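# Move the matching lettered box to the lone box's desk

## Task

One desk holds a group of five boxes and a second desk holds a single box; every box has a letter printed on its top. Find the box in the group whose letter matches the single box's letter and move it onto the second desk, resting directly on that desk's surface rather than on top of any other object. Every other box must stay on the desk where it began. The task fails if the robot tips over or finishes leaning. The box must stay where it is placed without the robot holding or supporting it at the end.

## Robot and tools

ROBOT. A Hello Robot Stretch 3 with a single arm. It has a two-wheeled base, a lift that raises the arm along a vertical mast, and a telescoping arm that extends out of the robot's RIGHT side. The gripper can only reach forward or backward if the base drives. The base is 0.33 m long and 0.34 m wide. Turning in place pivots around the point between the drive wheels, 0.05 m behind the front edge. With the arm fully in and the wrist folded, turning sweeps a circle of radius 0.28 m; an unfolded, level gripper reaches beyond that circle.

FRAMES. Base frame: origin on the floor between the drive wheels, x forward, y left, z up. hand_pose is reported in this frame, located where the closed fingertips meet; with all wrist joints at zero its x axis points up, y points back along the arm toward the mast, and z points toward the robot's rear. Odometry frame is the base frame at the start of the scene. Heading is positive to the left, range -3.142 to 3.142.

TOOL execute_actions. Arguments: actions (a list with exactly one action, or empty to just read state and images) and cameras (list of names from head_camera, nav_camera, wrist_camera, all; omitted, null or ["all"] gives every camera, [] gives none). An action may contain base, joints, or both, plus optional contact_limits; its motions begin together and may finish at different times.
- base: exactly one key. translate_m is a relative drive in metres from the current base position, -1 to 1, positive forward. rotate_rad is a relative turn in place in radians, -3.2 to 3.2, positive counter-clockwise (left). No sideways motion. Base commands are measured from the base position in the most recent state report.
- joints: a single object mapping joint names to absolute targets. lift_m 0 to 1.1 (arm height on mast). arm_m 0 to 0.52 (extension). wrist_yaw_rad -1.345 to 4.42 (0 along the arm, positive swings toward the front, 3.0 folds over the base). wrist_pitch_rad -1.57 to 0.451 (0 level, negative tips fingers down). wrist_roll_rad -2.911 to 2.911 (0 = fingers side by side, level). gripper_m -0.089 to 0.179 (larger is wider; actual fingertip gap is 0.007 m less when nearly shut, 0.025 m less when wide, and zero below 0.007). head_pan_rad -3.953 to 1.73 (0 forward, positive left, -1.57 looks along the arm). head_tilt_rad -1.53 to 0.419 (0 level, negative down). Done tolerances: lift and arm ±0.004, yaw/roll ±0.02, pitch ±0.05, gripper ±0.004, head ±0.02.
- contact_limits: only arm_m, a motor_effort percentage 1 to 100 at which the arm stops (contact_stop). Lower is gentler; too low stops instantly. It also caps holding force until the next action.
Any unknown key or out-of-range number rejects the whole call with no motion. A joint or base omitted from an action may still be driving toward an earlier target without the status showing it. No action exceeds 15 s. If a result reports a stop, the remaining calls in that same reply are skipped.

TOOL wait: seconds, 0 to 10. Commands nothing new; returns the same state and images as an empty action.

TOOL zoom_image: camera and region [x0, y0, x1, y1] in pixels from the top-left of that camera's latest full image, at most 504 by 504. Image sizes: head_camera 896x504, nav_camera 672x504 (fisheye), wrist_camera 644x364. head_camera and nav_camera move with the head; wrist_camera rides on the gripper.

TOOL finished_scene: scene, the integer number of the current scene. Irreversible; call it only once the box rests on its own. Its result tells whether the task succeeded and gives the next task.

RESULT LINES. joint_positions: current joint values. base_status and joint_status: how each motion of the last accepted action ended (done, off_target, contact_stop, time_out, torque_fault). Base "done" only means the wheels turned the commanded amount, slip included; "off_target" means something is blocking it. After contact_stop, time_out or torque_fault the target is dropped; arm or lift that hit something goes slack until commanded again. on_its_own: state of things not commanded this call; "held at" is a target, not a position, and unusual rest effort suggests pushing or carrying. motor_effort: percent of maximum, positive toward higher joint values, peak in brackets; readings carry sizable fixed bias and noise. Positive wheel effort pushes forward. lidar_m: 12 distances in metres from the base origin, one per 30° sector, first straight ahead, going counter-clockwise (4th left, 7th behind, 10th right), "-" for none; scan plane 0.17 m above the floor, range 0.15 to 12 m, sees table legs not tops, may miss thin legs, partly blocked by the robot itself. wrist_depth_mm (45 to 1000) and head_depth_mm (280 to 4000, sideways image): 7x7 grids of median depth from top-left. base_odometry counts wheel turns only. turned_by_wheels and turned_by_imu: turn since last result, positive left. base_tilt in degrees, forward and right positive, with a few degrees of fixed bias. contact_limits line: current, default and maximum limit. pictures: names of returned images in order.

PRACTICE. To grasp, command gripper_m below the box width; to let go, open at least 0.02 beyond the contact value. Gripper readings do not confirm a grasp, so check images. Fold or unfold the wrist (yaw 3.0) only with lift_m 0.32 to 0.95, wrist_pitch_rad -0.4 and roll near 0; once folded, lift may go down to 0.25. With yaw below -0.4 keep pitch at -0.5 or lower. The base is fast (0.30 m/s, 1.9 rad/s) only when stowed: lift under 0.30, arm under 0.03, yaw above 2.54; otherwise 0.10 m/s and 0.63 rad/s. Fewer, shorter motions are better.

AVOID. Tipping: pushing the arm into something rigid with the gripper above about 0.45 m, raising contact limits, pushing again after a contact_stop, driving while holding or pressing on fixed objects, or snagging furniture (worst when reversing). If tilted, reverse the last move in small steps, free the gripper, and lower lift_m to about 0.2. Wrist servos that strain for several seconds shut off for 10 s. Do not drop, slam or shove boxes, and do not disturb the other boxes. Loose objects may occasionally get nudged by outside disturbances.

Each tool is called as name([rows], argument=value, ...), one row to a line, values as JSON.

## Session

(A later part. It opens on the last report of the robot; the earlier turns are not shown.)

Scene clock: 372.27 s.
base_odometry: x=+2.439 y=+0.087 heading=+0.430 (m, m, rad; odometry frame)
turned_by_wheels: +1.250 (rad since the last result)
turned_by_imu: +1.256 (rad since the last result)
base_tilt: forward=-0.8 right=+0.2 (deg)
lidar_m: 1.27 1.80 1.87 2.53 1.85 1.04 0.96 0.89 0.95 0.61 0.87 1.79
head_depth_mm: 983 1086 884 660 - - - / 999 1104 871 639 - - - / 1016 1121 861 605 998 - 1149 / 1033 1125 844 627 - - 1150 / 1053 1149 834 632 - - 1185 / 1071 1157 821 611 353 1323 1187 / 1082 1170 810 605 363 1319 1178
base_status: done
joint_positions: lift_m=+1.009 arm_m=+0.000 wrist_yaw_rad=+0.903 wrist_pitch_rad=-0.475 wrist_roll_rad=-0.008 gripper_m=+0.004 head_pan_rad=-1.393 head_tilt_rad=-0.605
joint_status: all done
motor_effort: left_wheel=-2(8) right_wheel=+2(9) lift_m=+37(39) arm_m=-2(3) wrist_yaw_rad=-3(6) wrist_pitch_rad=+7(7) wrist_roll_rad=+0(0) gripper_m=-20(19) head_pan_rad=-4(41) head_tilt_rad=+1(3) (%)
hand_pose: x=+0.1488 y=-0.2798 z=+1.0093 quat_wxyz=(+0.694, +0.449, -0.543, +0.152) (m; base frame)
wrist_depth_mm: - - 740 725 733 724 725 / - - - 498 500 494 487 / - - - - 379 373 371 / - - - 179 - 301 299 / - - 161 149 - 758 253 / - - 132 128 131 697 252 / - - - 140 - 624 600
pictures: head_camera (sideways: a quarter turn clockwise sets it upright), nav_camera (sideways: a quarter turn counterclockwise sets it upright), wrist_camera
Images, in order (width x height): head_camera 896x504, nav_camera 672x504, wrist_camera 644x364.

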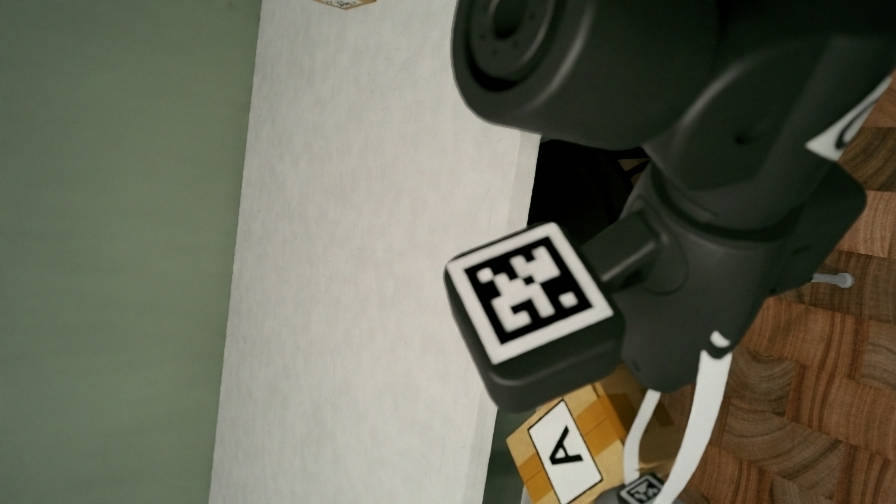

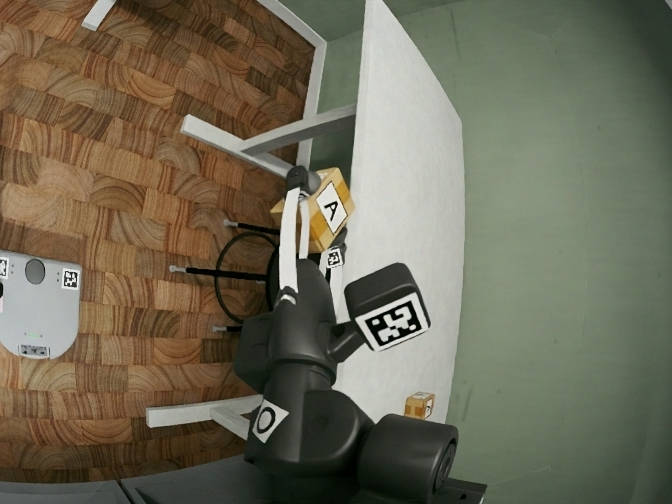

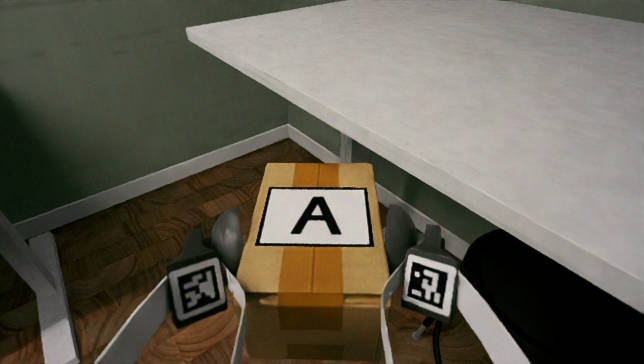

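execute_actions([
  {"joints": {"lift_m": 1.015, "wrist_yaw_rad": 0.15, "arm_m": 0.33}},
], cameras=["wrist_camera", "nav_camera"])

Scene clock: 381.53 s.
base_odometry: x=+2.439 y=+0.087 heading=+0.430 (m, m, rad; odometry frame)
turned_by_wheels: +0.000 (rad since the last result)
turned_by_imu: +0.000 (rad since the last result)
base_tilt: forward=-0.8 right=+0.3 (deg)
lidar_m: 1.28 1.80 1.87 2.53 1.84 1.04 0.96 0.89 0.95 0.61 0.87 1.78
head_depth_mm: 984 - 786 619 1561 1451 1216 / 996 1067 - 612 1610 1431 1207 / 1014 1116 747 604 996 1353 1202 / 1031 1126 842 598 963 1379 1176 / 1047 1149 833 592 1052 1370 1189 / 1072 1156 818 610 1666 1395 1184 / 1086 1171 807 606 1691 1391 1178
base_status: not commanded
joint_positions: lift_m=+1.014 arm_m=+0.330 wrist_yaw_rad=+0.152 wrist_pitch_rad=-0.475 wrist_roll_rad=-0.008 gripper_m=+0.004 head_pan_rad=-1.393 head_tilt_rad=-0.605
joint_status: all done
motor_effort: left_wheel=-1(2) right_wheel=+2(2) lift_m=+38(37) arm_m=+4(3) wrist_yaw_rad=-1(5) wrist_pitch_rad=+7(7) wrist_roll_rad=+0(0) gripper_m=-19(20) head_pan_rad=-4(4) head_tilt_rad=+2(2) (%)
hand_pose: x=+0.0112 y=-0.6889 z=+1.0143 quat_wxyz=(+0.701, +0.219, -0.670, -0.113) (m; base frame)
wrist_depth_mm: 695 678 655 625 616 590 565 / 511 508 505 501 507 502 498 / 390 388 388 386 381 377 377 / 310 312 309 179 306 305 276 / 262 259 161 149 256 257 249 / 223 224 132 128 132 222 221 / 197 196 189 140 189 194 194
pictures: nav_camera (sideways: a quarter turn counterclockwise sets it upright), wrist_camera
Images, in order (width x height): nav_camera 672x504, wrist_camera 644x364.

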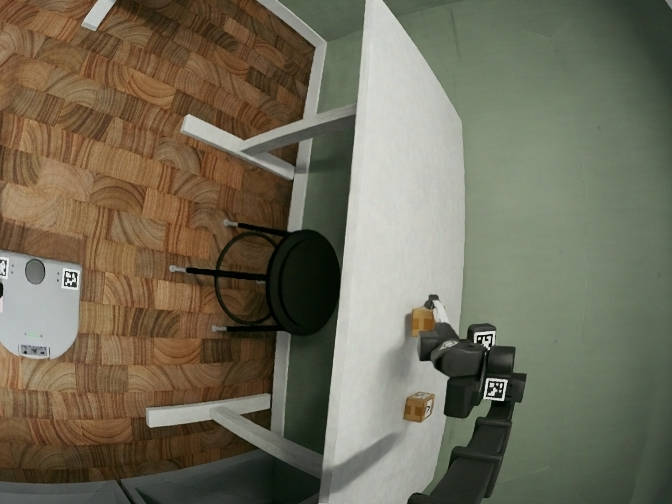

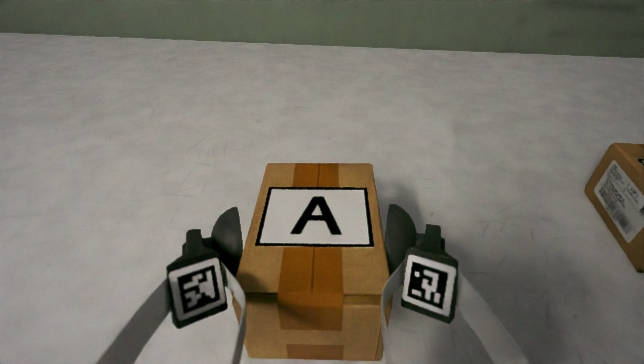

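execute_actions([
  {"joints": {"lift_m": 0.985}},
], cameras=[])

Scene clock: 385.33 s.
base_odometry: x=+2.439 y=+0.087 heading=+0.430 (m, m, rad; odometry frame)
turned_by_wheels: +0.000 (rad since the last result)
turned_by_imu: +0.000 (rad since the last result)
base_tilt: forward=-0.8 right=+0.2 (deg)
lidar_m: 1.27 1.80 1.86 2.53 1.84 1.04 0.96 0.89 0.95 0.61 0.87 1.79
head_depth_mm: 983 1050 - 618 1563 1443 1214 / 999 1080 - 610 1598 1435 1209 / 1018 1117 905 603 995 1354 1201 / 1030 1122 847 599 960 1387 1172 / 1051 1146 831 593 1052 1367 1189 / 1072 1151 822 610 1668 1402 1179 / 1085 1169 810 606 1684 1388 1176
base_status: not commanded
joint_positions: lift_m=+0.986 arm_m=+0.330 wrist_yaw_rad=+0.152 wrist_pitch_rad=-0.475 wrist_roll_rad=-0.008 gripper_m=+0.004 head_pan_rad=-1.393 head_tilt_rad=-0.605
joint_status: all done
motor_effort: left_wheel=-1(3) right_wheel=+2(2) lift_m=+11(32) arm_m=+4(4) wrist_yaw_rad=-2(2) wrist_pitch_rad=+7(7) wrist_roll_rad=+0(0) gripper_m=-20(20) head_pan_rad=-4(4) head_tilt_rad=+2(1) (%)
hand_pose: x=+0.0112 y=-0.6889 z=+0.9858 quat_wxyz=(+0.701, +0.219, -0.670, -0.113) (m; base frame)
wrist_depth_mm: 645 637 633 610 588 575 565 / 435 430 433 428 429 425 417 / 330 328 327 327 325 322 306 / 264 263 261 179 261 261 250 / 221 221 160 149 217 218 217 / 190 189 132 128 132 187 187 / 167 166 160 140 162 164 164
pictures: none
No camera images: the call's "cameras" was empty. Leave "cameras" out to get every camera's image.

Within ~1 mm of the surface. Release.

execute_actions([
  {"joints": {"gripper_m": 0.13}},
], cameras=["wrist_camera"])

Scene clock: 389.27 s.
base_odometry: x=+2.439 y=+0.087 heading=+0.430 (m, m, rad; odometry frame)
turned_by_wheels: +0.000 (rad since the last result)
turned_by_imu: +0.000 (rad since the last result)
base_tilt: forward=-0.8 right=+0.2 (deg)
lidar_m: 1.27 1.80 1.86 2.53 1.84 1.04 0.95 0.90 0.95 0.61 0.87 1.79
head_depth_mm: 985 1051 - 618 1561 1448 1218 / 999 1082 - 610 1600 1436 1212 / 1016 1113 906 602 993 1354 1204 / 1034 1129 869 598 960 1384 1173 / 1051 1145 831 592 1051 1367 1192 / 1069 1153 820 610 1676 1392 1182 / 1085 1172 807 607 1687 1389 1175
base_status: not commanded
joint_positions: lift_m=+0.986 arm_m=+0.330 wrist_yaw_rad=+0.152 wrist_pitch_rad=-0.471 wrist_roll_rad=-0.008 gripper_m=+0.130 head_pan_rad=-1.393 head_tilt_rad=-0.605
joint_status: all done
motor_effort: left_wheel=-2(2) right_wheel=+2(2) lift_m=+11(10) arm_m=+4(4) wrist_yaw_rad=-2(2) wrist_pitch_rad=+6(7) wrist_roll_rad=+0(0) gripper_m=+1(81) head_pan_rad=-4(4) head_tilt_rad=+2(2) (%)
hand_pose: x=+0.0113 y=-0.6895 z=+0.9867 quat_wxyz=(+0.701, +0.217, -0.670, -0.112) (m; base frame)
wrist_depth_mm: 664 649 639 607 586 575 563 / 443 439 434 434 436 433 426 / 334 333 331 332 327 326 324 / 268 266 264 183 263 264 250 / 223 231 215 152 217 226 219 / 192 - 180 131 185 - 189 / - 163 159 139 163 162 165
pictures: wrist_camera
Images, in order (width x height): wrist_camera 644x364.

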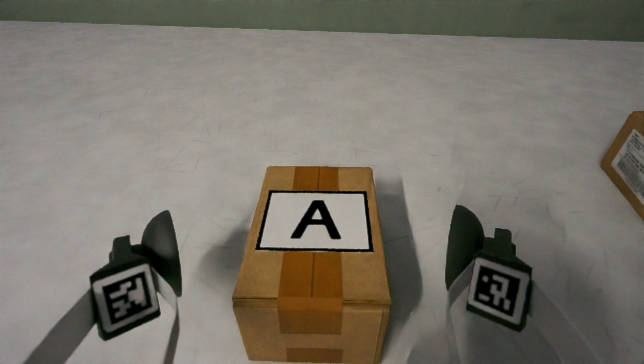

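execute_actions([
  {"joints": {"lift_m": 1.05, "arm_m": 0.27}},
], cameras=["wrist_camera"])

finished_scene(scene=1)

Scene clock: 394.00 s.
base_odometry: x=+2.439 y=+0.087 heading=+0.430 (m, m, rad; odometry frame)
turned_by_wheels: +0.000 (rad since the last result)
turned_by_imu: +0.000 (rad since the last result)
base_tilt: forward=-0.8 right=+0.3 (deg)
lidar_m: 1.27 1.80 1.86 2.53 1.85 1.04 0.96 0.90 0.95 0.61 0.87 1.79
head_depth_mm: 964 - 796 618 1567 1437 1220 / 996 - - 611 1596 1438 1211 / 1016 1119 803 605 996 1353 1204 / 1032 1123 821 599 962 1380 1173 / 1048 1151 831 592 1051 1369 1190 / 1074 1158 821 610 1663 1395 1186 / 1090 1175 808 606 1687 1388 1174
base_status: not commanded
joint_positions: lift_m=+1.049 arm_m=+0.270 wrist_yaw_rad=+0.152 wrist_pitch_rad=-0.470 wrist_roll_rad=-0.008 gripper_m=+0.130 head_pan_rad=-1.393 head_tilt_rad=-0.605
joint_status: all done
motor_effort: left_wheel=-2(2) right_wheel=+2(2) lift_m=+36(39) arm_m=-3(2) wrist_yaw_rad=-2(2) wrist_pitch_rad=+5(6) wrist_roll_rad=+0(0) gripper_m=+1(1) head_pan_rad=-3(3) head_tilt_rad=+2(1) (%)
hand_pose: x=+0.0113 y=-0.6305 z=+1.0506 quat_wxyz=(+0.701, +0.217, -0.670, -0.111) (m; base frame)
wrist_depth_mm: 775 756 727 705 678 644 611 / 621 619 614 612 610 613 600 / 465 464 467 462 463 457 454 / 375 374 372 372 365 370 295 / 312 322 311 241 310 322 286 / 270 - 267 219 259 - 266 / 235 230 233 232 232 228 231
pictures: wrist_camera
Images, in order (width x height): wrist_camera 644x364.

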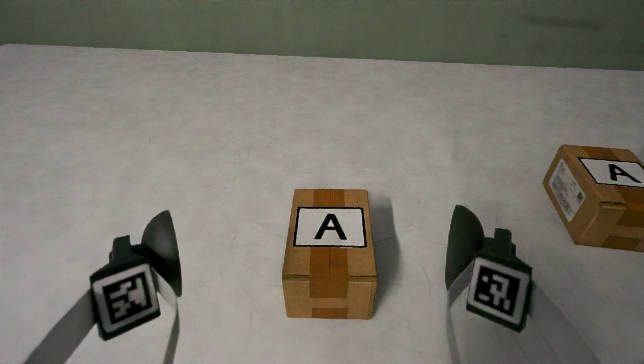

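The scene is finished: the task was done.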